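## Task

Lot numbers are printed on the shelf edge right under each foam block. Move the block labelled 277 onto the desk; if no block in this storeroom carries 277, move the one labelled 427 instead. All other foam blocks must stay on their shelves. The robot must not tip over or finish leaning. The block must rest on the desk by itself, not held or propped by the robot.

## Robot and tools

ROBOT. A simulated Hello Robot Stretch 3 with a single arm. A two-wheel base (0.33 m long, 0.34 m wide) carries a mast; the lift rides up the mast and the arm telescopes out toward the robot's right side. The base cannot move sideways, so to shift the gripper forward or back you drive the base. Spot turns pivot about the point between the drive wheels, 0.05 m behind the front edge; with the arm in and the wrist folded the swept radius is 0.28 m, and an unfolded level wrist reaches beyond it. head_camera and nav_camera are on the head (moved by head_pan_rad and head_tilt_rad); wrist_camera is on the gripper. The simulation keeps running while the operator thinks, and commanded motions continue meanwhile. A loose object may occasionally get nudged.

FRAMES. Base frame: origin on the floor midway between the drive wheels, x forward, y left, z up. hand_pose is given in this frame, at the point where the closed fingertips meet; with all wrist joints at 0 its x axis is up, y points back along the arm toward the mast, z toward the rear. Odometry frame is the base frame at scene start; heading is positive to the left, -3.142 to 3.142.

execute_actions(actions): a list run in order; an empty list just returns the current state and images. Each action may hold "robot", "steps" (1 to 450 control steps at 30 per second, default 1) and "until". {"steps": n} alone waits. "robot" is one command, a list of up to 8 commands run one after another (each waits for the previous to end done; off_target also passes for base and gripper), or {"stop": true}, which brakes everything and empties the queue. In a list, {"pause_s": s} waits up to 15 s. A command may contain:
- "base": exactly one key. translate_m is a relative offset in metres from where the base stands when that command begins, positive forward, magnitude at most 1. rotate_rad is a relative turn in radians, positive counter-clockwise (left), magnitude at most 3.2.
- "joints": absolute targets by name; unnamed joints keep their goal. lift_m 0 to 1.1 m (arm height); arm_m 0 to 0.52 m (extension); wrist_yaw_rad -1.345 to 4.42 (0 along the arm, positive swings toward the front, 3.0 folds over the base); wrist_pitch_rad -1.57 to 0.451 (0 level, negative tips fingers down); wrist_roll_rad -2.911 to 2.911 (0 fingers side by side); gripper_m -0.089 to 0.179 (larger is wider; the real fingertip gap is 0.007 less when nearly shut, 0.025 less fully open, zero below 0.007); head_pan_rad -3.953 to 1.73 (0 ahead, positive left, -1.57 toward the arm); head_tilt_rad -1.53 to 0.419 (negative looks down).
- "contact_limits": {"arm_m": percent effort, 1 to 100} at which the arm stops; lasts until the next arm command.
Base and joints in one command start together. A new command acts immediately, overriding named goals and discarding the rest of any older queue. One invalid value rejects the entire call.
"until" ends an action early: {"robot": {"status": "ended"}} when nothing reads moving and no queue runs; {"any": {"status": "ended"}} when the first motion or queue ends; or fields with [op, value], op among =, !=, <, <=, >, >= (joints compared at 3 decimals, base translate/rotate at 4); statuses take a word or ["!=", "moving"]. Avoid waiting for exact equality.

zoom_image(camera, region): camera is head_camera (896x504), nav_camera (672x504 fisheye) or wrist_camera (644x364); region [x0, y0, x1, y1] in pixels from the top-left, at most 504 by 504. Useful for reading lot labels.

finished_scene(scene): scene number 1 or 2; irreversible. Let all motion end first; the result reports success and gives the next task.

RESULTS. base_status shows progress (moved of goal). joint_goals and joint_status per joint: moving, done, off_target, contact_stop (joint goes slack), time_out, stopped, not_commanded, torque_fault. measured_speeds, refusals count, queue (idle/running/done/dropped/stopped), queue_left. Lines starting refused:, dropped: (actions and commands counted from 0) or replaced: explain problems. on_its_own reports goals the robot changed, slack or switched-off joints, abnormal resting effort (probably pushing or loaded) and any base lean of 3 degrees or more. lidar_m: 12 distances in 30-degree sectors, first straight ahead, going counter-clockwise (4th left, 7th behind, 10th right), in a plane 0.17 m up, range 0.15 to 12 m; misses glass and table tops. wrist_depth_mm and head_depth_mm: 7x7 grids of depth in mm (head image is sideways). base_odometry, turned_by_wheels, turned_by_imu, base_tilt (degrees, forward/right positive, fixed bias up to about 4). motor_effort in percent, positive pushing toward higher values, peak in brackets; readings are biased. Each successful result ends with one image per camera.

SPEED. The base is fast (0.30 m/s, 1.9 rad/s) only with lift_m under 0.30, arm_m under 0.03 and wrist_yaw_rad over 2.54; otherwise 0.10 m/s and 0.63 rad/s.

GRIPPER. Grip by commanding gripper_m below the object's width; release by opening at least 0.02 past the touch value. Neither the reading nor done proves a grasp, so check images. Squeezing too hard makes the stall guard ease off; resend a different value to regrip.

CAUTIONS. Fold or unfold the wrist only with lift_m 0.32 to 0.95, wrist_pitch_rad -0.4, roll near 0; once folded the lift may drop to 0.25. With wrist_yaw_rad below -0.4 keep pitch at -0.5 or lower. The robot can tip if the arm shoves something rigid with the gripper above about 0.45 m, if you push again after a contact_stop, or if you drive while holding or pressing on something fixed, or snag furniture (worst reversing). Then undo the last move in small steps, free the gripper, and lower lift_m to about 0.2 if still leaning. Wrist servos overheat under sustained strain and go limp for 10 s. Drops, slams and hard pushes are penalized; release the block gently on the desk and back away.

Each tool is called after ">>>" as name(argument=value, ...), one argument or row to a line, values as JSON.

## Session

>>> execute_actions(
  actions=[],
)

Scene clock: 0.00 s.
robot.base_odometry: x=+0.000 y=+0.000 heading=+0.000 (m, m, rad; robot's odometry frame)
robot.turned_by_wheels: +0.000 (rad since the last result)
robot.turned_by_imu: +0.000 (rad since the last result)
robot.base_tilt: forward=+0.7 right=-0.3 (deg)
robot.lidar_m: 0.93 1.98 2.01 1.20 0.76 0.69 0.70 0.85 1.67 2.31 1.29 1.14
robot.head_depth_mm: 1468 1479 1496 1513 1514 1505 1024 / 1521 1537 1546 1559 1562 1504 1031 / 1578 1595 1606 1623 1626 1505 1031 / 1634 1663 1655 1680 1672 1482 1028 / 1699 1713 1739 1728 1761 1486 1025 / 1756 1773 1804 1808 1822 1480 1028 / 1836 1848 1856 1882 1898 1910 1067
robot.base_status: not_commanded
robot.joint_positions: lift_m=+0.580 arm_m=+0.001 wrist_yaw_rad=+2.920 wrist_pitch_rad=-0.316 wrist_roll_rad=-0.010 gripper_m=+0.037 head_pan_rad=-0.009 head_tilt_rad=+0.010
robot.joint_goals: lift_m=+0.580 arm_m=+0.001 wrist_yaw_rad=+2.920 wrist_pitch_rad=-0.316 wrist_roll_rad=-0.010 gripper_m=+0.037 head_pan_rad=-0.009 head_tilt_rad=+0.010
robot.joint_status: lift_m=not_commanded arm_m=not_commanded wrist_yaw_rad=not_commanded wrist_pitch_rad=not_commanded wrist_roll_rad=not_commanded gripper_m=not_commanded head_pan_rad=not_commanded head_tilt_rad=not_commanded
robot.measured_speeds: translate_m=+0.000 rotate_rad=+0.000 lift_m=+0.000 arm_m=+0.000 wrist_yaw_rad=+0.000 wrist_pitch_rad=+0.000 wrist_roll_rad=+0.000 head_pan_rad=+0.000 head_tilt_rad=+0.000
robot: refusals=0 queue=idle queue_left=0
robot.motor_effort: left_wheel=+0 right_wheel=+0 lift_m=+19 arm_m=-1 wrist_yaw_rad=-1 wrist_pitch_rad=+5 wrist_roll_rad=+0 gripper_m=+0 head_pan_rad=+0 head_tilt_rad=+2 (%)
robot.hand_pose: x=+0.0307 y=+0.0842 z=+0.6164 quat_wxyz=(+0.188, +0.703, +0.034, +0.685) (m; robot's base frame)
robot.wrist_depth_mm: - - - - - - - / 703 - - - - - - / 714 - - - - - - / 731 - - - - - - / 778 - - - - - - / 749 955 - - - - - / 784 853 831 838 811 854 851
pictures: head_camera (sideways: a quarter turn clockwise sets it upright), nav_camera (sideways: a quarter turn counterclockwise sets it upright), wrist_camera
Images, in order (width x height): head_camera 896x504, nav_camera 672x504, wrist_camera 644x364.

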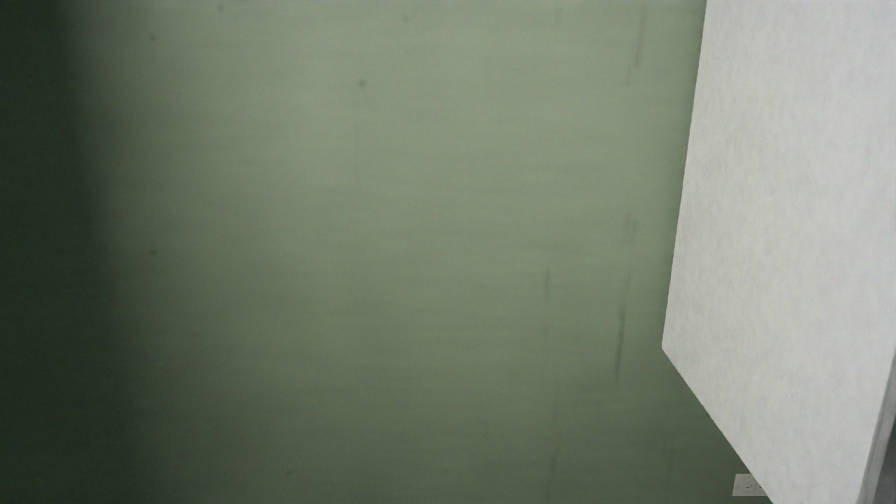

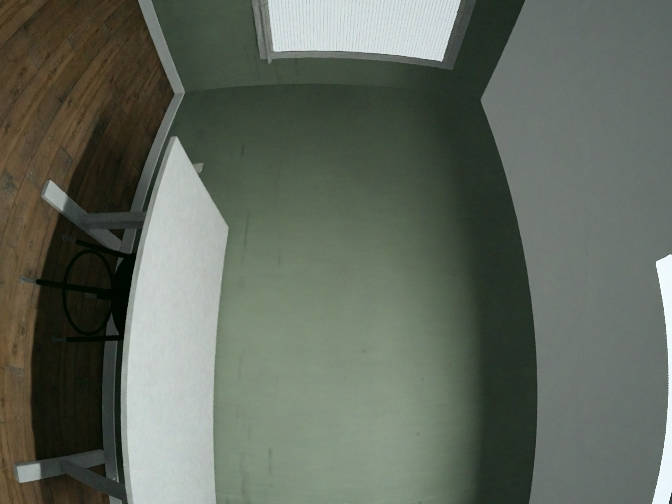

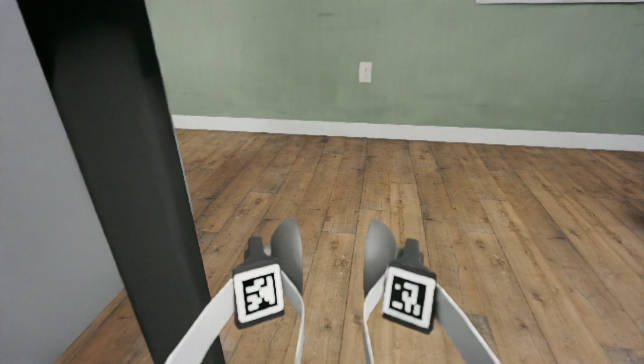

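>>> execute_actions(
  actions=[
    {"robot":{"joints":{"head_pan_rad":-1.5,"head_tilt_rad":-0.4}},"steps":200,"until":{"robot":{"status":"ended"}}},
  ],
)

>>> execute_actions(
  actions=[
    {"robot":{"joints":{"head_pan_rad":-2.9,"head_tilt_rad":-0.4}},"steps":200,"until":{"robot":{"status":"ended"}}},
  ],
)

Scene clock: 3.53 s.
robot.base_odometry: x=+0.000 y=+0.000 heading=+0.000 (m, m, rad; robot's odometry frame)
robot.turned_by_wheels: +0.000 (rad since the last result)
robot.turned_by_imu: +0.000 (rad since the last result)
robot.base_tilt: forward=+0.8 right=-0.2 (deg)
robot.lidar_m: 0.93 1.97 2.01 1.20 0.76 0.69 0.70 0.85 1.68 2.30 1.29 1.14
robot.head_depth_mm: 2330 2468 2364 2531 2229 1737 1428 / 2452 2560 2761 2950 2224 1750 1425 / 2520 2703 2856 2921 2229 1741 1412 / 2392 2582 2739 2848 2228 1731 1415 / 2762 2931 3201 3095 2205 1748 1417 / 2447 2565 2720 2772 2230 1739 1413 / 2085 2196 2333 2457 2204 1723 1398
robot.base_status: not_commanded
robot.joint_positions: lift_m=+0.580 arm_m=+0.001 wrist_yaw_rad=+2.920 wrist_pitch_rad=-0.316 wrist_roll_rad=-0.010 gripper_m=+0.037 head_pan_rad=-1.493 head_tilt_rad=-0.395
robot.joint_goals: lift_m=+0.580 arm_m=+0.001 wrist_yaw_rad=+2.920 wrist_pitch_rad=-0.316 wrist_roll_rad=-0.010 gripper_m=+0.037 head_pan_rad=-1.500 head_tilt_rad=-0.400
robot.joint_status: lift_m=not_commanded arm_m=not_commanded wrist_yaw_rad=not_commanded wrist_pitch_rad=not_commanded wrist_roll_rad=not_commanded gripper_m=not_commanded head_pan_rad=done head_tilt_rad=done
robot.measured_speeds: translate_m=+0.000 rotate_rad=+0.000 lift_m=+0.000 arm_m=+0.000 wrist_yaw_rad=+0.000 wrist_pitch_rad=+0.000 wrist_roll_rad=+0.000 head_pan_rad=+0.000 head_tilt_rad=+0.000
robot: refusals=0 queue=done queue_left=0
robot.motor_effort: left_wheel=+0(0) right_wheel=+0(0) lift_m=+20(19) arm_m=-1(1) wrist_yaw_rad=-1(0) wrist_pitch_rad=+5(5) wrist_roll_rad=+0(0) gripper_m=-1(1) head_pan_rad=-4(40) head_tilt_rad=-3(23) (%)
robot.hand_pose: x=+0.0307 y=+0.0842 z=+0.6164 quat_wxyz=(+0.188, +0.703, +0.034, +0.685) (m; robot's base frame)
robot.wrist_depth_mm: - - - - - - - / 696 - - - - - - / 718 - - - - - - / 734 - - - - - - / 772 - - - - - - / 781 950 - 988 - - - / 796 850 831 847 831 848 836
pictures: head_camera (sideways: a quarter turn clockwise sets it upright), nav_camera (sideways: a quarter turn counterclockwise sets it upright), wrist_camera
camera_calibration (this result's frames):
head_camera: T_world_to_cam=[[-0.0387126, 0.396644, -0.917156, 1.21556], [0.998336, 0.0546123, -0.0185209, 0.0263019], [0.0427418, -0.916346, -0.398098, 0.479702], [0, 0, 0, 1]] pos_world=[0.000295951, -0.0440068, 1.30631]
nav_camera: T_world_to_cam=[[0.0395612, -0.37403, 0.926572, -1.16402], [-0.996025, -0.0888241, 0.00667089, 0.0473202], [0.0798069, -0.923153, -0.376057, 0.445774], [0, 0, 0, 1]] pos_world=[0.0576061, -0.0196557, 1.24587]
wrist_camera: T_world_to_cam=[[0.978519, -0.206159, 0.000388533, -0.00960489], [-0.0950812, -0.452968, -0.886442, 0.621705], [0.182924, 0.867363, -0.462839, 0.371526], [0, 0, 0, 1]] pos_world=[0.000550105, -0.0426161, 0.723066]
Images, in order (width x height): head_camera 896x504, nav_camera 672x504, wrist_camera 644x364.

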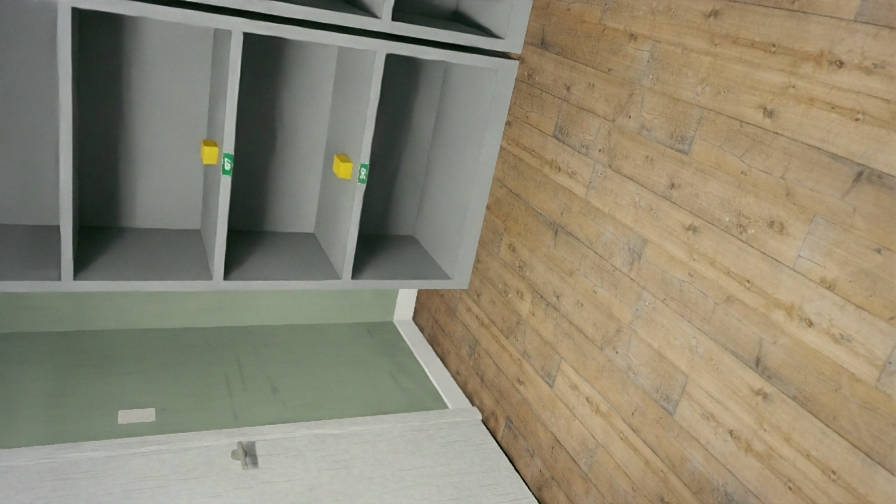

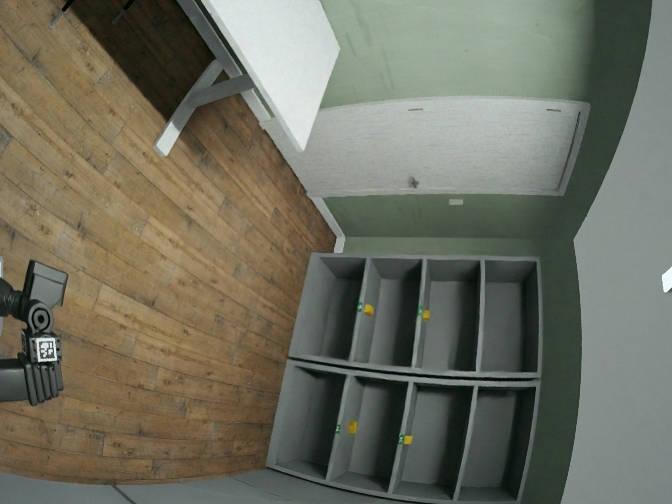

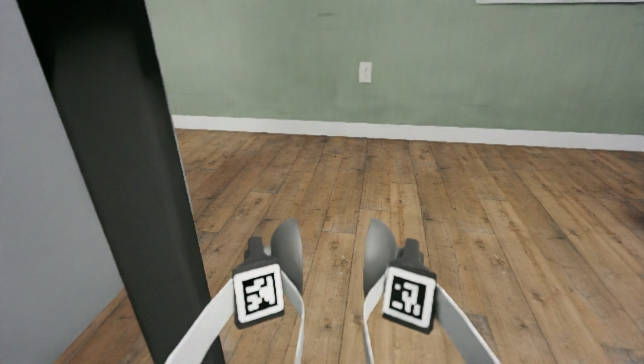

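Scene clock: 4.80 s.
robot.base_odometry: x=+0.000 y=+0.000 heading=+0.000 (m, m, rad; robot's odometry frame)
robot.turned_by_wheels: +0.000 (rad since the last result)
robot.turned_by_imu: +0.000 (rad since the last result)
robot.base_tilt: forward=+0.8 right=-0.1 (deg)
robot.lidar_m: 0.93 1.98 2.01 1.20 0.76 0.69 0.69 0.85 1.68 2.30 1.29 1.14
robot.head_depth_mm: 596 632 672 719 774 836 910 / 628 671 714 768 831 896 988 / 665 708 761 823 896 981 1081 / 707 760 817 884 974 1067 1195 / 751 812 880 962 1062 1185 1315 / 807 879 950 1051 1168 1315 1385 / 867 948 1046 1163 1304 1498 1420
robot.base_status: not_commanded
robot.joint_positions: lift_m=+0.580 arm_m=+0.001 wrist_yaw_rad=+2.920 wrist_pitch_rad=-0.316 wrist_roll_rad=-0.010 gripper_m=+0.037 head_pan_rad=-2.893 head_tilt_rad=-0.395
robot.joint_goals: lift_m=+0.580 arm_m=+0.001 wrist_yaw_rad=+2.920 wrist_pitch_rad=-0.316 wrist_roll_rad=-0.010 gripper_m=+0.037 head_pan_rad=-2.900 head_tilt_rad=-0.400
robot.joint_status: lift_m=not_commanded arm_m=not_commanded wrist_yaw_rad=not_commanded wrist_pitch_rad=not_commanded wrist_roll_rad=not_commanded gripper_m=not_commanded head_pan_rad=done head_tilt_rad=done
robot.measured_speeds: translate_m=+0.000 rotate_rad=+0.000 lift_m=+0.000 arm_m=+0.000 wrist_yaw_rad=+0.000 wrist_pitch_rad=+0.000 wrist_roll_rad=+0.000 head_pan_rad=+0.000 head_tilt_rad=+0.000
robot: refusals=0 queue=done queue_left=0
robot.motor_effort: left_wheel=+1(0) right_wheel=+0(0) lift_m=+20(19) arm_m=-1(1) wrist_yaw_rad=-1(0) wrist_pitch_rad=+5(5) wrist_roll_rad=+0(0) gripper_m=+0(1) head_pan_rad=-3(39) head_tilt_rad=-2(2) (%)
robot.hand_pose: x=+0.0307 y=+0.0842 z=+0.6164 quat_wxyz=(+0.188, +0.703, +0.034, +0.685) (m; robot's base frame)
robot.wrist_depth_mm: - - - - - - - / 692 - - - - - - / 726 - - - - - - / 733 - - - - - - / 772 - - - - - - / 777 957 - 998 - - - / 779 837 831 845 834 845 830
pictures: head_camera (sideways: a quarter turn clockwise sets it upright), nav_camera (sideways: a quarter turn counterclockwise sets it upright), wrist_camera
camera_calibration (this result's frames):
head_camera: T_world_to_cam=[[0.3845, 0.105618, -0.917063, 1.21285], [0.223504, -0.974527, -0.0185263, 0.0310354], [-0.895659, -0.197844, -0.398312, 0.485704], [0, 0, 0, 1]] pos_world=[-0.038254, -0.00176026, 1.3063]
nav_camera: T_world_to_cam=[[-0.362073, -0.102611, 0.926485, -1.16145], [-0.256823, 0.966436, 0.00666835, 0.0428144], [-0.896072, -0.235528, -0.376273, 0.452007], [0, 0, 0, 1]] pos_world=[-0.00450287, -0.0540943, 1.24586]
wrist_camera: T_world_to_cam=[[0.978519, -0.206159, 0.000388532, -0.00960489], [-0.0950812, -0.452967, -0.886442, 0.621705], [0.182924, 0.867363, -0.462839, 0.371526], [0, 0, 0, 1]] pos_world=[0.000550106, -0.0426161, 0.723066]
Images, in order (width x height): head_camera 896x504, nav_camera 672x504, wrist_camera 644x364.

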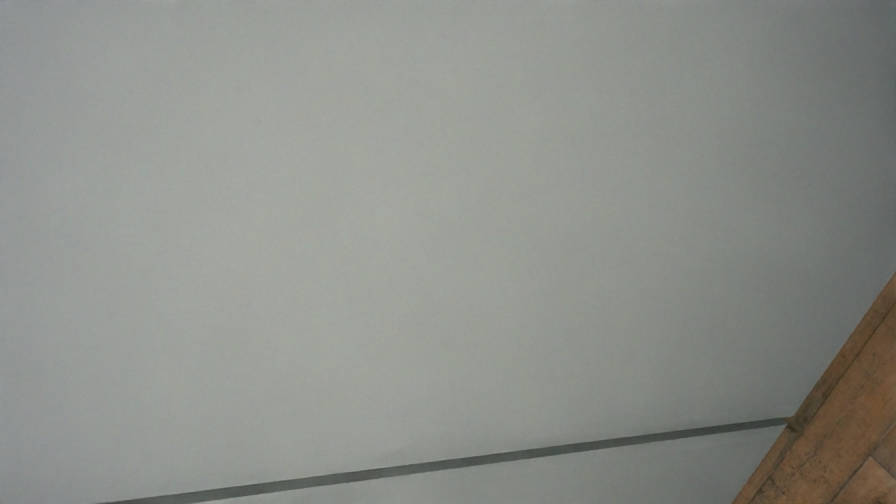

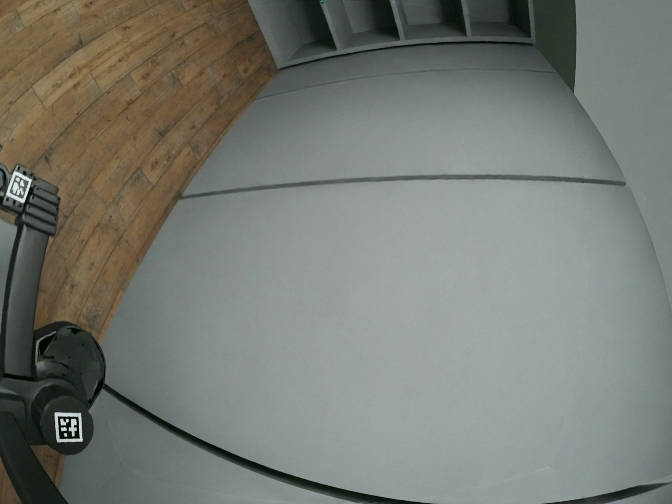

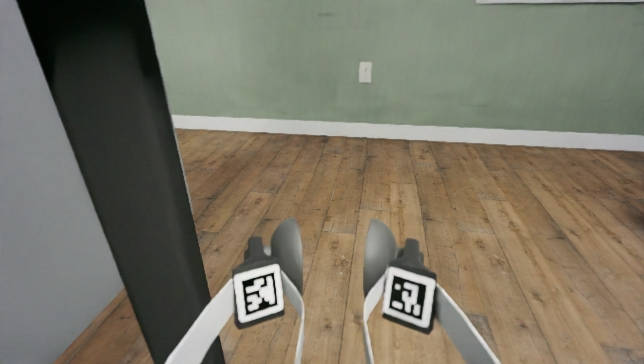

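>>> execute_actions(
  actions=[
    {"robot":{"joints":{"head_pan_rad":-1.82,"head_tilt_rad":-0.3,"lift_m":0.26,"wrist_yaw_rad":3.0,"wrist_pitch_rad":-0.4}},"steps":200,"until":{"robot":{"head_pan_rad_status":["!=","moving"]}}},
  ],
)

>>> zoom_image(
  camera="head_camera",
  region=[200, 0, 560, 504],
)

Scene clock: 8.33 s.
robot.base_odometry: x=+0.000 y=+0.000 heading=+0.000 (m, m, rad; robot's odometry frame)
robot.turned_by_wheels: +0.000 (rad since the last result)
robot.turned_by_imu: +0.000 (rad since the last result)
robot.base_tilt: forward=+0.7 right=-0.3 (deg)
robot.lidar_m: 0.93 1.98 2.01 1.20 0.76 0.69 0.70 0.85 1.67 2.30 1.30 1.14
robot.head_depth_mm: 2403 2541 2632 2648 2539 1916 1534 / 2413 2551 2703 2918 2543 1908 1521 / 2461 2591 2767 2948 2562 1907 1539 / 2137 2244 2399 2658 2535 1912 1535 / 2469 2613 2794 2952 2543 1890 1517 / 2447 2685 2846 3041 2500 1908 1527 / 2506 2640 2805 2868 2543 1889 1529
robot.base_status: not_commanded
robot.joint_positions: lift_m=+0.489 arm_m=+0.001 wrist_yaw_rad=+2.997 wrist_pitch_rad=-0.412 wrist_roll_rad=-0.010 gripper_m=+0.037 head_pan_rad=-1.827 head_tilt_rad=-0.310
robot.joint_goals: lift_m=+0.260 arm_m=+0.001 wrist_yaw_rad=+3.000 wrist_pitch_rad=-0.400 wrist_roll_rad=-0.010 gripper_m=+0.037 head_pan_rad=-1.820 head_tilt_rad=-0.300
robot.joint_status: lift_m=moving arm_m=not_commanded wrist_yaw_rad=moving wrist_pitch_rad=moving wrist_roll_rad=not_commanded gripper_m=not_commanded head_pan_rad=done head_tilt_rad=done
robot.measured_speeds: translate_m=+0.000 rotate_rad=+0.000 lift_m=-0.110 arm_m=+0.000 wrist_yaw_rad=+0.000 wrist_pitch_rad=+0.000 wrist_roll_rad=+0.000 head_pan_rad=+0.000 head_tilt_rad=+0.000
robot: refusals=0 queue=running queue_left=0
robot.motor_effort: left_wheel=+0(1) right_wheel=+0(0) lift_m=+14(22) arm_m=+0(1) wrist_yaw_rad=+4(4) wrist_pitch_rad=+4(5) wrist_roll_rad=+0(0) gripper_m=-1(1) head_pan_rad=+2(40) head_tilt_rad=+3(13) (%)
robot.hand_pose: x=+0.0113 y=+0.0767 z=+0.5029 quat_wxyz=(+0.194, +0.697, +0.095, +0.683) (m; robot's base frame)
robot.wrist_depth_mm: 660 - - - - - - / 695 - - - - - - / 688 839 - - - - - / 708 915 - - - - - / 728 891 - 963 - 948 923 / 741 803 - 790 827 776 774 / 683 686 - 676 664 680 668
pictures: head_camera (sideways: a quarter turn clockwise sets it upright), nav_camera (sideways: a quarter turn counterclockwise sets it upright), wrist_camera
camera_calibration (this result's frames):
head_camera: T_world_to_cam=[[0.0735703, 0.310873, -0.9476, 1.25461], [0.960572, -0.277544, -0.0164748, 0.0238704], [-0.268122, -0.909025, -0.319035, 0.378706], [0, 0, 0, 1]] pos_world=[-0.0136917, -0.039146, 1.31008]
nav_camera: T_world_to_cam=[[-0.0651641, -0.289097, 0.955079, -1.20059], [-0.969842, 0.243618, 0.00757057, 0.0459884], [-0.234863, -0.925782, -0.296254, 0.343836], [0, 0, 0, 1]] pos_world=[0.0471203, -0.0399751, 1.24818]
wrist_camera: T_world_to_cam=[[0.991495, -0.130143, -0.000996496, 0.00268584], [-0.0718767, -0.54118, -0.83783, 0.497955], [0.108498, 0.830775, -0.545931, 0.374527], [0, 0, 0, 1]] pos_world=[-0.00750706, -0.0413152, 0.62167]
Images, in order (width x height): head_camera 896x504, nav_camera 672x504, wrist_camera 644x364.

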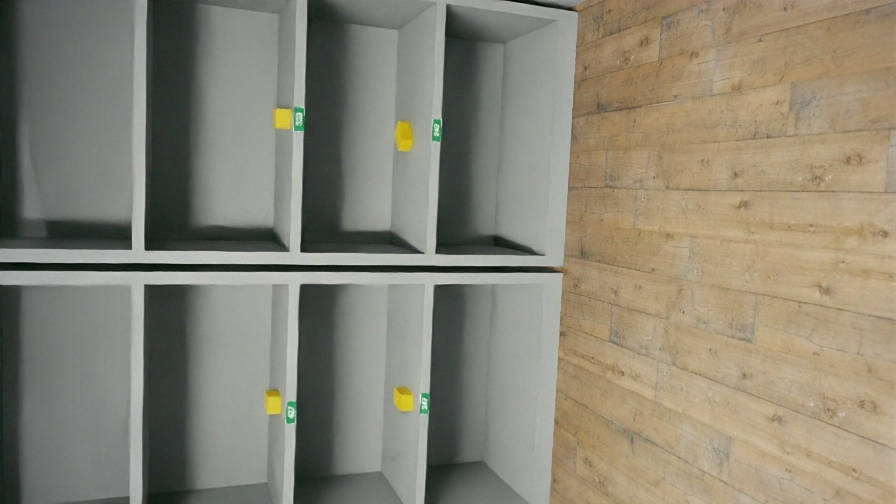

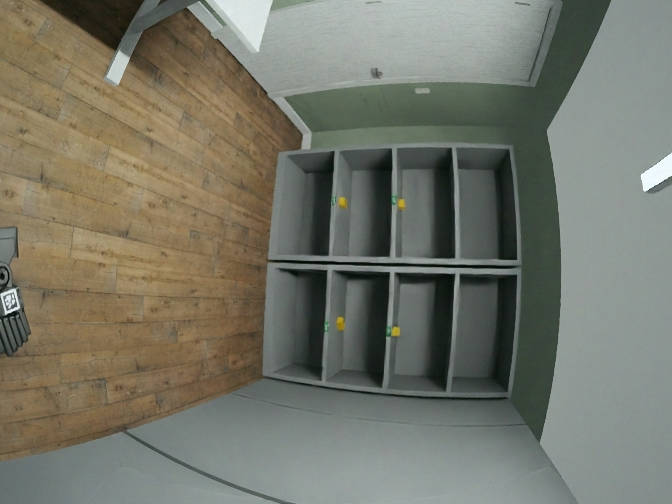

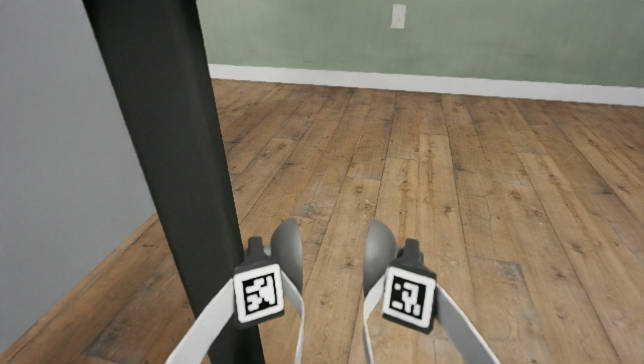

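Region (200, 0, 560, 504) of head_camera's 896x504 image, scaled by 1.000; it fills the left 360 columns of this view, and the rest is white.

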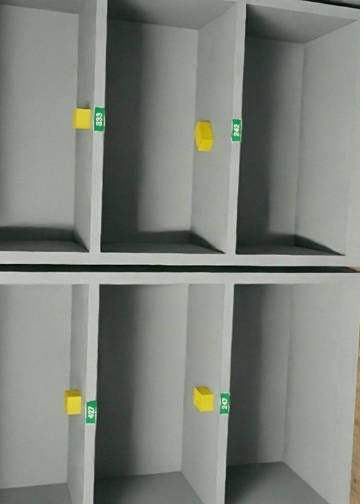

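>>> zoom_image(
  camera="head_camera",
  region=[260, 370, 450, 440],
)

>>> zoom_image(
  camera="head_camera",
  region=[260, 90, 450, 160],
)

Region (260, 370, 450, 440) of head_camera's 896x504 image, scaled by 2.653, with more detail than that image has; it fills the top 186 rows of this view, and the rest is white.

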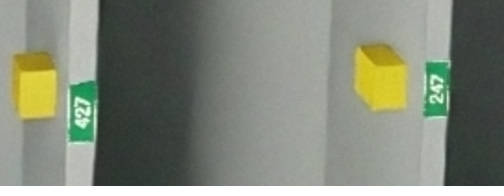

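Region (260, 90, 450, 160) of head_camera's 896x504 image, scaled by 2.653, with more detail than that image has; it fills the top 186 rows of this view, and the rest is white.

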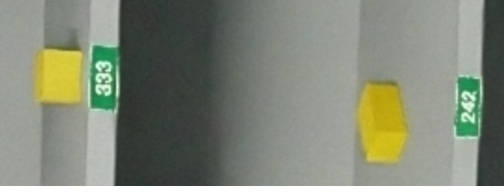

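>>> execute_actions(
  actions=[
    {"robot":[{"base":{"rotate_rad":1.222},"joints":{"head_pan_rad":0.6,"head_tilt_rad":-0.6}},{"base":{"translate_m":0.8}}],"steps":450,"until":{"robot":{"status":"ended"}}},
  ],
)

Scene clock: 20.53 s.
robot.base_odometry: x=+0.274 y=+0.752 heading=+1.222 (m, m, rad; robot's odometry frame)
robot.turned_by_wheels: +1.222 (rad since the last result)
robot.turned_by_imu: +1.202 (rad since the last result)
robot.base_tilt: forward=+0.9 right=-0.1 (deg)
robot.lidar_m: 1.21 1.26 1.71 0.70 0.72 0.98 2.68 1.79 1.04 1.12 1.66 1.26
robot.head_depth_mm: 1057 1154 1264 1402 1566 1483 1261 / 1116 1223 1349 1497 1675 1463 1259 / 1178 1294 1447 1620 1733 1460 1258 / 1253 1384 1551 1754 1744 1458 1259 / 1337 1473 1668 1930 1748 1462 1253 / 1421 1600 1811 2026 1752 1462 1245 / 1528 1730 1992 2154 1738 1451 1247
robot.base_status: done (translate_m +0.8000 of +0.8000)
robot.joint_positions: lift_m=+0.260 arm_m=+0.001 wrist_yaw_rad=+2.998 wrist_pitch_rad=-0.413 wrist_roll_rad=-0.010 gripper_m=+0.037 head_pan_rad=+0.593 head_tilt_rad=-0.593
robot.joint_goals: lift_m=+0.260 arm_m=+0.001 wrist_yaw_rad=+3.000 wrist_pitch_rad=-0.400 wrist_roll_rad=-0.010 gripper_m=+0.037 head_pan_rad=+0.600 head_tilt_rad=-0.600
robot.joint_status: lift_m=done arm_m=not_commanded wrist_yaw_rad=done wrist_pitch_rad=done wrist_roll_rad=not_commanded gripper_m=not_commanded head_pan_rad=done head_tilt_rad=done
robot.measured_speeds: translate_m=+0.000 rotate_rad=+0.000 lift_m=+0.000 arm_m=+0.000 wrist_yaw_rad=+0.000 wrist_pitch_rad=+0.000 wrist_roll_rad=+0.000 head_pan_rad=+0.000 head_tilt_rad=+0.000
robot: refusals=0 queue=done queue_left=0
robot.motor_effort: left_wheel=-2(8) right_wheel=+2(6) lift_m=+15(18) arm_m=-2(1) wrist_yaw_rad=+3(4) wrist_pitch_rad=+4(5) wrist_roll_rad=+0(0) gripper_m=+0(1) head_pan_rad=+3(39) head_tilt_rad=-3(22) (%)
robot.hand_pose: x=+0.0110 y=+0.0765 z=+0.2740 quat_wxyz=(+0.194, +0.697, +0.096, +0.683) (m; robot's base frame)
robot.wrist_depth_mm: 627 - 660 696 - - - / 689 - 735 774 - - - / 735 763 797 825 960 975 963 / 752 743 753 746 741 729 721 / 606 592 620 599 624 591 578 / 498 510 - 517 508 486 485 / 438 - - - 413 419 425
pictures: head_camera (sideways: a quarter turn clockwise sets it upright), nav_camera (sideways: a quarter turn counterclockwise sets it upright), wrist_camera
camera_calibration (this result's frames):
head_camera: T_world_to_cam=[[-0.469709, -0.325749, -0.820525, 1.09216], [-0.542569, 0.839703, -0.0227691, 0.0412269], [0.696414, 0.434496, -0.571158, 0.700893], [0, 0, 0, 1]] pos_world=[0.0472537, 0.0166157, 1.2974]
nav_camera: T_world_to_cam=[[0.451516, 0.316636, 0.834191, -1.04603], [0.568709, -0.822527, 0.00438777, 0.0407491], [0.687534, 0.472431, -0.551458, 0.6703], [0, 0, 0, 1]] pos_world=[-0.0117284, 0.0480579, 1.24205]
wrist_camera: T_world_to_cam=[[0.991609, -0.129266, -0.00101699, 0.00259521], [-0.0715675, -0.542413, -0.837058, 0.305906], [0.107652, 0.830108, -0.547113, 0.25007], [0, 0, 0, 1]] pos_world=[-0.00760104, -0.0413225, 0.39288]
Images, in order (width x height): head_camera 896x504, nav_camera 672x504, wrist_camera 644x364.

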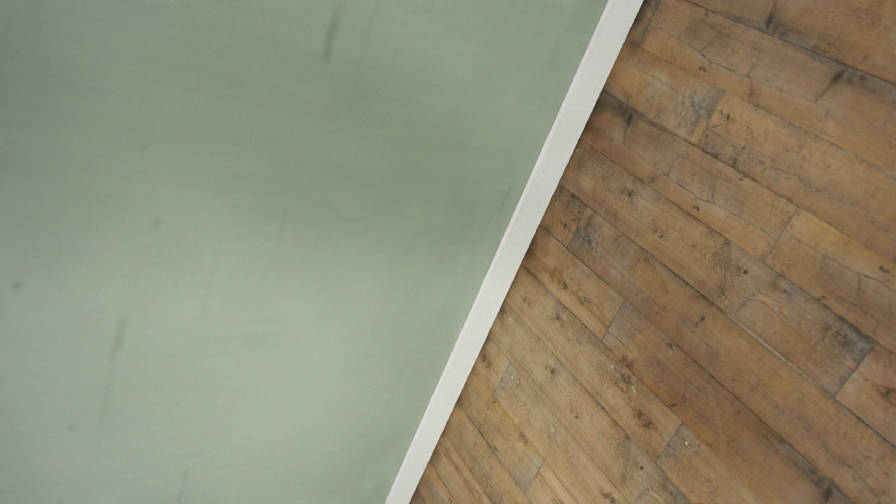

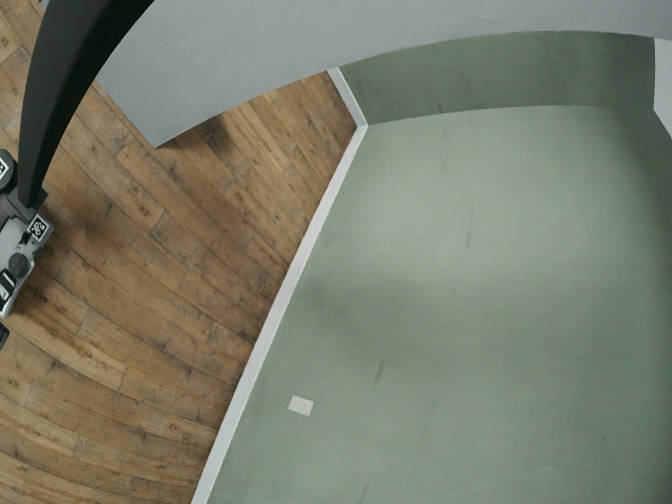

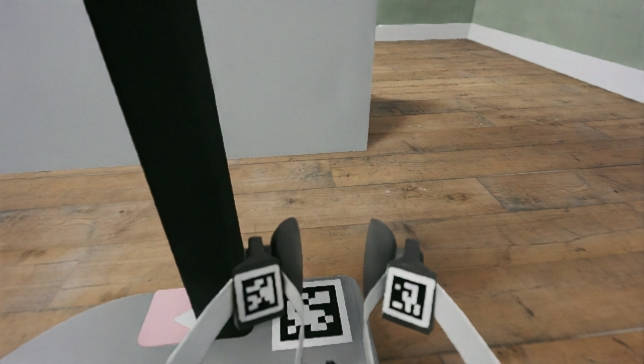

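>>> execute_actions(
  actions=[
    {"robot":[{"base":{"rotate_rad":0.76},"joints":{"head_pan_rad":1.2,"head_tilt_rad":-0.4}},{"base":{"translate_m":0.9}},{"base":{"rotate_rad":0.83}},{"base":{"translate_m":0.9}}],"steps":450,"until":{"robot":{"status":"ended"}}},
  ],
)

Scene clock: 36.70 s.
robot.base_odometry: x=-0.937 y=+1.869 heading=+2.812 (m, m, rad; robot's odometry frame)
robot.turned_by_wheels: +1.590 (rad since the last result)
robot.turned_by_imu: +1.566 (rad since the last result)
robot.base_tilt: forward=+0.9 right=-0.1 (deg)
robot.lidar_m: 0.67 0.70 0.95 1.39 0.59 0.66 2.21 0.79 0.58 0.55 0.57 0.70
robot.head_depth_mm: 903 939 985 1031 1082 1125 1192 / 1039 1091 1157 1213 1284 1360 1356 / 1230 1298 1382 1472 1586 1607 1409 / 1501 1618 1744 1903 1974 1712 1416 / 1924 2117 2324 2569 2188 1702 1405 / 2690 3075 3560 2926 2164 1695 1409 / 3557 - - 2985 2159 1702 1409
robot.base_status: done (translate_m +0.9000 of +0.9000)
robot.joint_positions: lift_m=+0.260 arm_m=+0.001 wrist_yaw_rad=+2.998 wrist_pitch_rad=-0.413 wrist_roll_rad=-0.010 gripper_m=+0.037 head_pan_rad=+1.193 head_tilt_rad=-0.408
robot.joint_goals: lift_m=+0.260 arm_m=+0.001 wrist_yaw_rad=+3.000 wrist_pitch_rad=-0.400 wrist_roll_rad=-0.010 gripper_m=+0.037 head_pan_rad=+1.200 head_tilt_rad=-0.400
robot.joint_status: lift_m=done arm_m=not_commanded wrist_yaw_rad=done wrist_pitch_rad=done wrist_roll_rad=not_commanded gripper_m=not_commanded head_pan_rad=done head_tilt_rad=done
robot.measured_speeds: translate_m=+0.000 rotate_rad=+0.000 lift_m=+0.000 arm_m=+0.000 wrist_yaw_rad=+0.000 wrist_pitch_rad=+0.000 wrist_roll_rad=+0.000 head_pan_rad=+0.000 head_tilt_rad=+0.000
robot: refusals=0 queue=done queue_left=0
robot.motor_effort: left_wheel=-2(8) right_wheel=+2(5) lift_m=+15(15) arm_m=+0(1) wrist_yaw_rad=+3(2) wrist_pitch_rad=+4(4) wrist_roll_rad=+0(0) gripper_m=-1(1) head_pan_rad=+3(35) head_tilt_rad=+3(17) (%)
robot.hand_pose: x=+0.0110 y=+0.0765 z=+0.2740 quat_wxyz=(+0.194, +0.697, +0.096, +0.683) (m; robot's base frame)
robot.wrist_depth_mm: - - - - - - 735 / 489 - - - - - 733 / 522 805 974 988 980 929 735 / 566 673 739 746 738 733 699 / 592 592 608 597 611 587 576 / 498 516 - 527 510 498 485 / 444 - - - 412 418 418
pictures: head_camera (sideways: a quarter turn clockwise sets it upright), nav_camera (sideways: a quarter turn counterclockwise sets it upright), wrist_camera
camera_calibration (this result's frames):
head_camera: T_world_to_cam=[[-0.144251, -0.384279, -0.911878, 1.20931], [-0.92053, 0.390219, -0.0188244, 0.0384018], [0.363066, 0.836695, -0.410029, 0.493274], [0, 0, 0, 1]] pos_world=[0.0307037, 0.0370085, 1.30573]
nav_camera: T_world_to_cam=[[0.13358, 0.364463, 0.921587, -1.15808], [0.933457, -0.35863, 0.00652797, 0.0357365], [0.332888, 0.85939, -0.388116, 0.459924], [0, 0, 0, 1]] pos_world=[-0.0317647, 0.039641, 1.24555]
wrist_camera: T_world_to_cam=[[0.991622, -0.129169, -0.00101873, 0.00260895], [-0.0715266, -0.542505, -0.837002, 0.305863], [0.107562, 0.830062, -0.547199, 0.250105], [0, 0, 0, 1]] pos_world=[-0.00761148, -0.0413335, 0.392868]
Images, in order (width x height): head_camera 896x504, nav_camera 672x504, wrist_camera 644x364.

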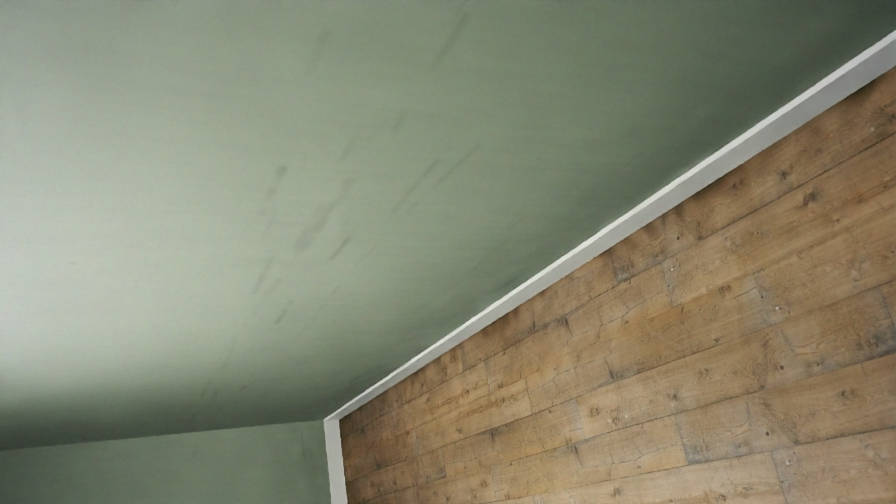

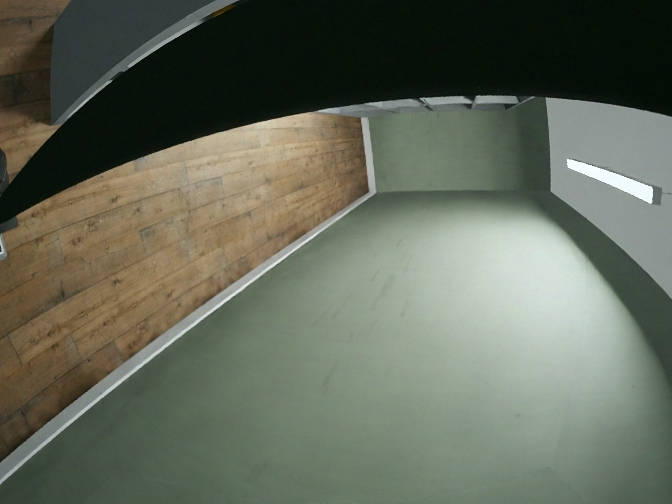

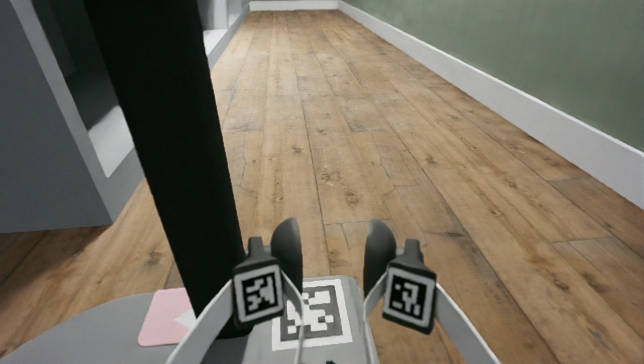

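>>> execute_actions(
  actions=[
    {"robot":[{"base":{"translate_m":0.28},"joints":{"head_pan_rad":-2.4,"head_tilt_rad":-0.4}},{"base":{"rotate_rad":-1.595}},{"base":{"translate_m":-0.3}}],"steps":450,"until":{"robot":{"status":"ended"}}},
  ],
)

Scene clock: 48.10 s.
robot.base_odometry: x=-1.306 y=+1.678 heading=+1.217 (m, m, rad; robot's odometry frame)
robot.turned_by_wheels: -1.595 (rad since the last result)
robot.turned_by_imu: -1.565 (rad since the last result)
robot.base_tilt: forward=+0.7 right=-0.2 (deg)
robot.lidar_m: 0.85 0.56 0.41 0.39 0.40 0.55 1.49 1.22 0.65 0.66 1.21 0.88
robot.head_depth_mm: 1470 1975 2104 2011 2106 1742 1420 / 1057 1131 1218 1357 1852 1683 1416 / 1128 1212 1239 1403 1437 1601 1418 / 1210 1306 1126 1520 1280 1605 1384 / 1245 1339 1126 1545 1280 1465 1327 / 1156 1222 1040 1391 1221 1037 1330 / 1069 1128 1106 786 1265 996 1255
robot.base_status: done (translate_m -0.3000 of -0.3000)
robot.joint_positions: lift_m=+0.260 arm_m=+0.001 wrist_yaw_rad=+2.998 wrist_pitch_rad=-0.413 wrist_roll_rad=-0.010 gripper_m=+0.037 head_pan_rad=-2.393 head_tilt_rad=-0.408
robot.joint_goals: lift_m=+0.260 arm_m=+0.001 wrist_yaw_rad=+3.000 wrist_pitch_rad=-0.400 wrist_roll_rad=-0.010 gripper_m=+0.037 head_pan_rad=-2.400 head_tilt_rad=-0.400
robot.joint_status: lift_m=done arm_m=not_commanded wrist_yaw_rad=done wrist_pitch_rad=done wrist_roll_rad=not_commanded gripper_m=not_commanded head_pan_rad=done head_tilt_rad=done
robot.measured_speeds: translate_m=+0.000 rotate_rad=+0.000 lift_m=+0.000 arm_m=+0.000 wrist_yaw_rad=+0.000 wrist_pitch_rad=+0.000 wrist_roll_rad=+0.000 head_pan_rad=+0.000 head_tilt_rad=+0.000
robot: refusals=0 queue=done queue_left=0
robot.motor_effort: left_wheel=+3(11) right_wheel=-2(8) lift_m=+15(14) arm_m=-2(1) wrist_yaw_rad=+3(2) wrist_pitch_rad=+4(5) wrist_roll_rad=+0(0) gripper_m=-1(0) head_pan_rad=-2(39) head_tilt_rad=+2(1) (%)
robot.hand_pose: x=+0.0110 y=+0.0765 z=+0.2740 quat_wxyz=(+0.194, +0.697, +0.096, +0.683) (m; robot's base frame)
robot.wrist_depth_mm: 365 - 390 399 410 429 441 / 390 - 418 433 442 464 484 / 429 447 461 479 491 513 531 / 465 485 511 520 545 566 585 / 498 521 544 557 577 587 581 / 500 521 - 518 509 492 488 / 440 - - - 416 419 417
pictures: head_camera (sideways: a quarter turn clockwise sets it upright), nav_camera (sideways: a quarter turn counterclockwise sets it upright), wrist_camera
camera_calibration (this result's frames):
head_camera: T_world_to_cam=[[0.295481, 0.284782, -0.911915, 1.20668], [0.663105, -0.748289, -0.0188223, 0.0287389], [-0.687737, -0.599134, -0.409946, 0.499576], [0, 0, 0, 1]] pos_world=[-0.0320318, -0.0228233, 1.30573]
nav_camera: T_world_to_cam=[[-0.277323, -0.271484, 0.921623, -1.15562], [-0.688366, 0.725334, 0.00652898, 0.0456284], [-0.670257, -0.632603, -0.388032, 0.465933], [0, 0, 0, 1]] pos_world=[0.0232234, -0.0520785, 1.24555]
wrist_camera: T_world_to_cam=[[0.991625, -0.129145, -0.00101891, 0.00261031], [-0.0715168, -0.54253, -0.836987, 0.305844], [0.10754, 0.83005, -0.547222, 0.250126], [0, 0, 0, 1]] pos_world=[-0.00761401, -0.0413506, 0.392864]
Images, in order (width x height): head_camera 896x504, nav_camera 672x504, wrist_camera 644x364.

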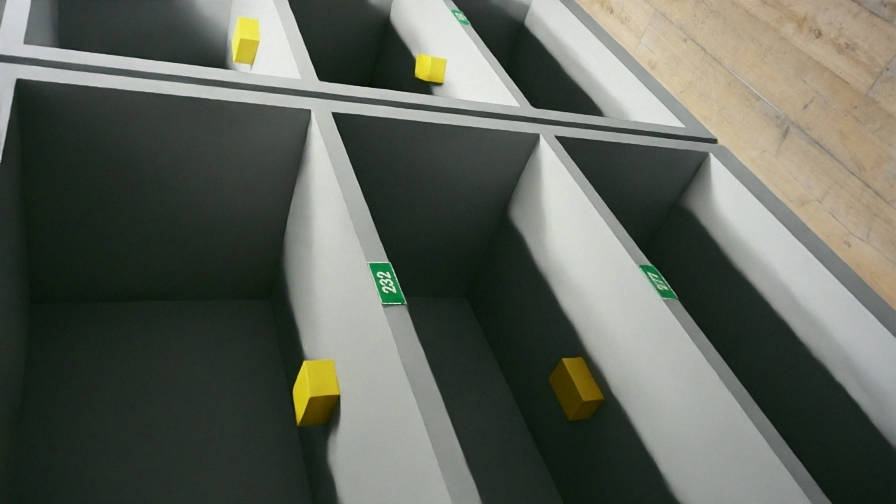

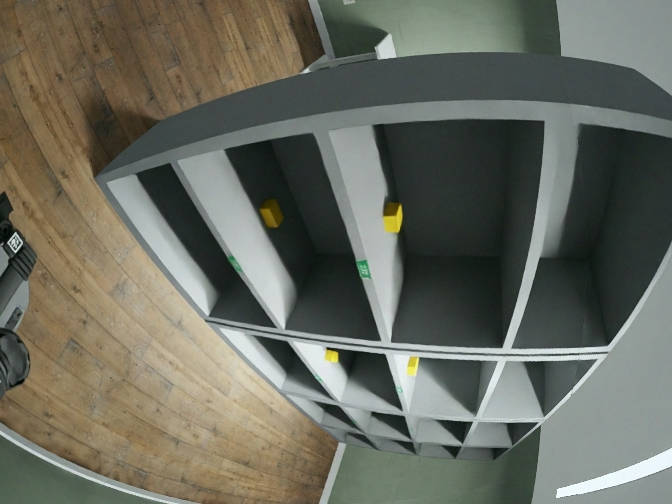

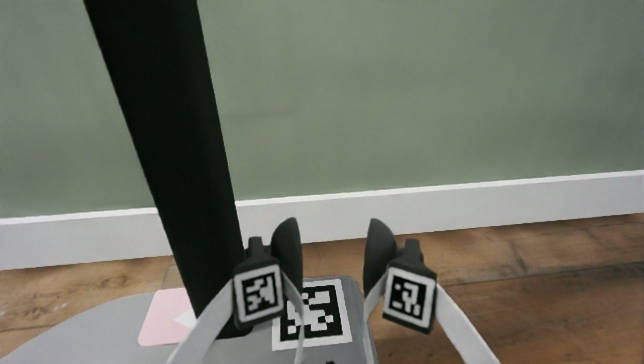

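>>> zoom_image(
  camera="head_camera",
  region=[530, 240, 730, 440],
)

Region (530, 240, 730, 440) of head_camera's 896x504 image, scaled by 2.520, with more detail than that image has.

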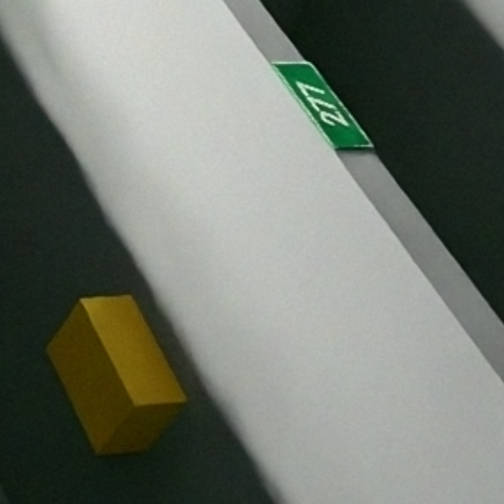

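>>> execute_actions(
  actions=[
    {"robot":[{"base":{"rotate_rad":0.157},"joints":{"head_pan_rad":-1.6,"head_tilt_rad":-0.75}},{"base":{"translate_m":-0.648}},{"base":{"rotate_rad":-0.157},"joints":{"lift_m":0.4}},{"joints":{"lift_m":0.56,"wrist_yaw_rad":0.0,"gripper_m":0.179}}],"steps":450,"until":{"robot":{"status":"ended"}}},
  ],
)

Scene clock: 72.63 s.
robot.base_odometry: x=-1.433 y=+1.042 heading=+1.217 (m, m, rad; robot's odometry frame)
robot.turned_by_wheels: +0.000 (rad since the last result)
robot.turned_by_imu: -0.001 (rad since the last result)
robot.base_tilt: forward=+0.5 right=-0.1 (deg)
robot.lidar_m: 1.48 0.70 0.50 0.48 0.50 0.68 1.84 1.40 0.67 0.98 0.68 1.54
robot.head_depth_mm: 849 662 1059 1064 953 1255 1189 / 843 659 1164 1066 948 1271 1205 / 840 656 1150 1072 950 1287 1202 / 840 654 1144 1040 942 1262 - / 834 652 1132 1031 942 1279 1175 / 833 647 1125 1063 938 1258 1179 / 827 645 1119 1058 915 1251 1174
robot.base_status: done (rotate_rad -0.1569 of -0.1570)
robot.joint_positions: lift_m=+0.560 arm_m=+0.001 wrist_yaw_rad=+0.003 wrist_pitch_rad=-0.414 wrist_roll_rad=-0.010 gripper_m=+0.179 head_pan_rad=-1.607 head_tilt_rad=-0.741
robot.joint_goals: lift_m=+0.560 arm_m=+0.001 wrist_yaw_rad=+0.000 wrist_pitch_rad=-0.400 wrist_roll_rad=-0.010 gripper_m=+0.179 head_pan_rad=-1.600 head_tilt_rad=-0.750
robot.joint_status: lift_m=done arm_m=not_commanded wrist_yaw_rad=done wrist_pitch_rad=done wrist_roll_rad=not_commanded gripper_m=done head_pan_rad=done head_tilt_rad=done
robot.measured_speeds: translate_m=+0.000 rotate_rad=+0.000 lift_m=+0.000 arm_m=+0.000 wrist_yaw_rad=+0.000 wrist_pitch_rad=+0.000 wrist_roll_rad=+0.000 head_pan_rad=+0.000 head_tilt_rad=+0.000
robot: refusals=0 queue=done queue_left=0
robot.motor_effort: left_wheel=+3(10) right_wheel=-3(6) lift_m=+24(26) arm_m=-1(1) wrist_yaw_rad=-4(6) wrist_pitch_rad=+4(4) wrist_roll_rad=+0(0) gripper_m=+0(86) head_pan_rad=+3(39) head_tilt_rad=-4(24) (%)
robot.hand_pose: x=-0.0208 y=-0.3711 z=+0.5734 quat_wxyz=(+0.696, +0.147, -0.688, -0.144) (m; robot's base frame)
robot.wrist_depth_mm: 522 686 690 681 670 663 490 / 514 588 593 502 574 577 486 / 400 402 397 394 394 389 388 / 343 340 336 330 330 328 325 / 524 859 928 953 957 781 489 / 494 778 770 784 782 769 440 / 549 669 680 679 672 652 -
pictures: head_camera (sideways: a quarter turn clockwise sets it upright), nav_camera (sideways: a quarter turn counterclockwise sets it upright), wrist_camera
camera_calibration (this result's frames):
head_camera: T_world_to_cam=[[0.0171018, 0.686094, -0.727312, 0.967686], [0.998337, -0.0517687, -0.0253603, 0.0351961], [-0.0550515, -0.725669, -0.685839, 0.854658], [0, 0, 0, 1]] pos_world=[-0.00463648, -0.0419036, 1.29086]
nav_camera: T_world_to_cam=[[-0.0138468, -0.668255, 0.743803, -0.925365], [-0.999719, 0.0235751, 0.0025695, 0.0526844], [-0.0192523, -0.743559, -0.668394, 0.82673], [0, 0, 0, 1]] pos_world=[0.0557727, -0.0048993, 1.24074]
wrist_camera: T_world_to_cam=[[-0.999843, -0.0176654, -0.00102265, -0.0233741], [-0.00881448, 0.547336, -0.836867, 0.717075], [0.0153433, -0.836727, -0.547406, 0.168526], [0, 0, 0, 1]] pos_world=[-0.0196355, -0.251884, 0.692325]
Images, in order (width x height): head_camera 896x504, nav_camera 672x504, wrist_camera 644x364.

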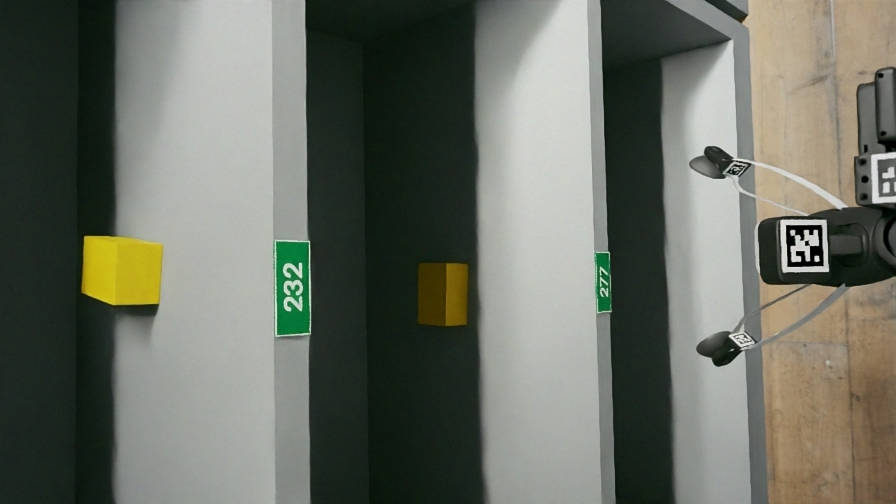

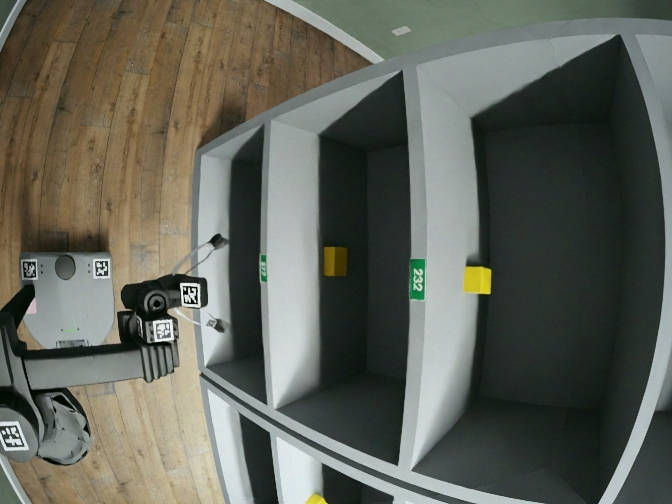

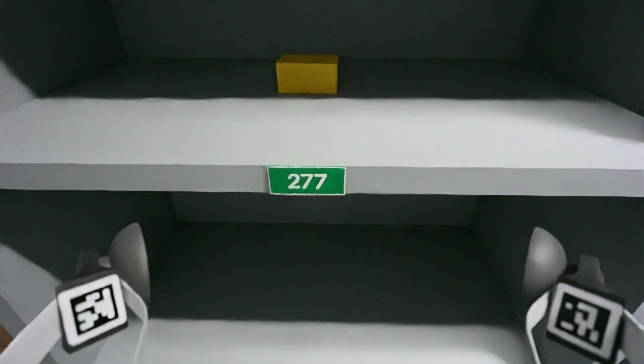

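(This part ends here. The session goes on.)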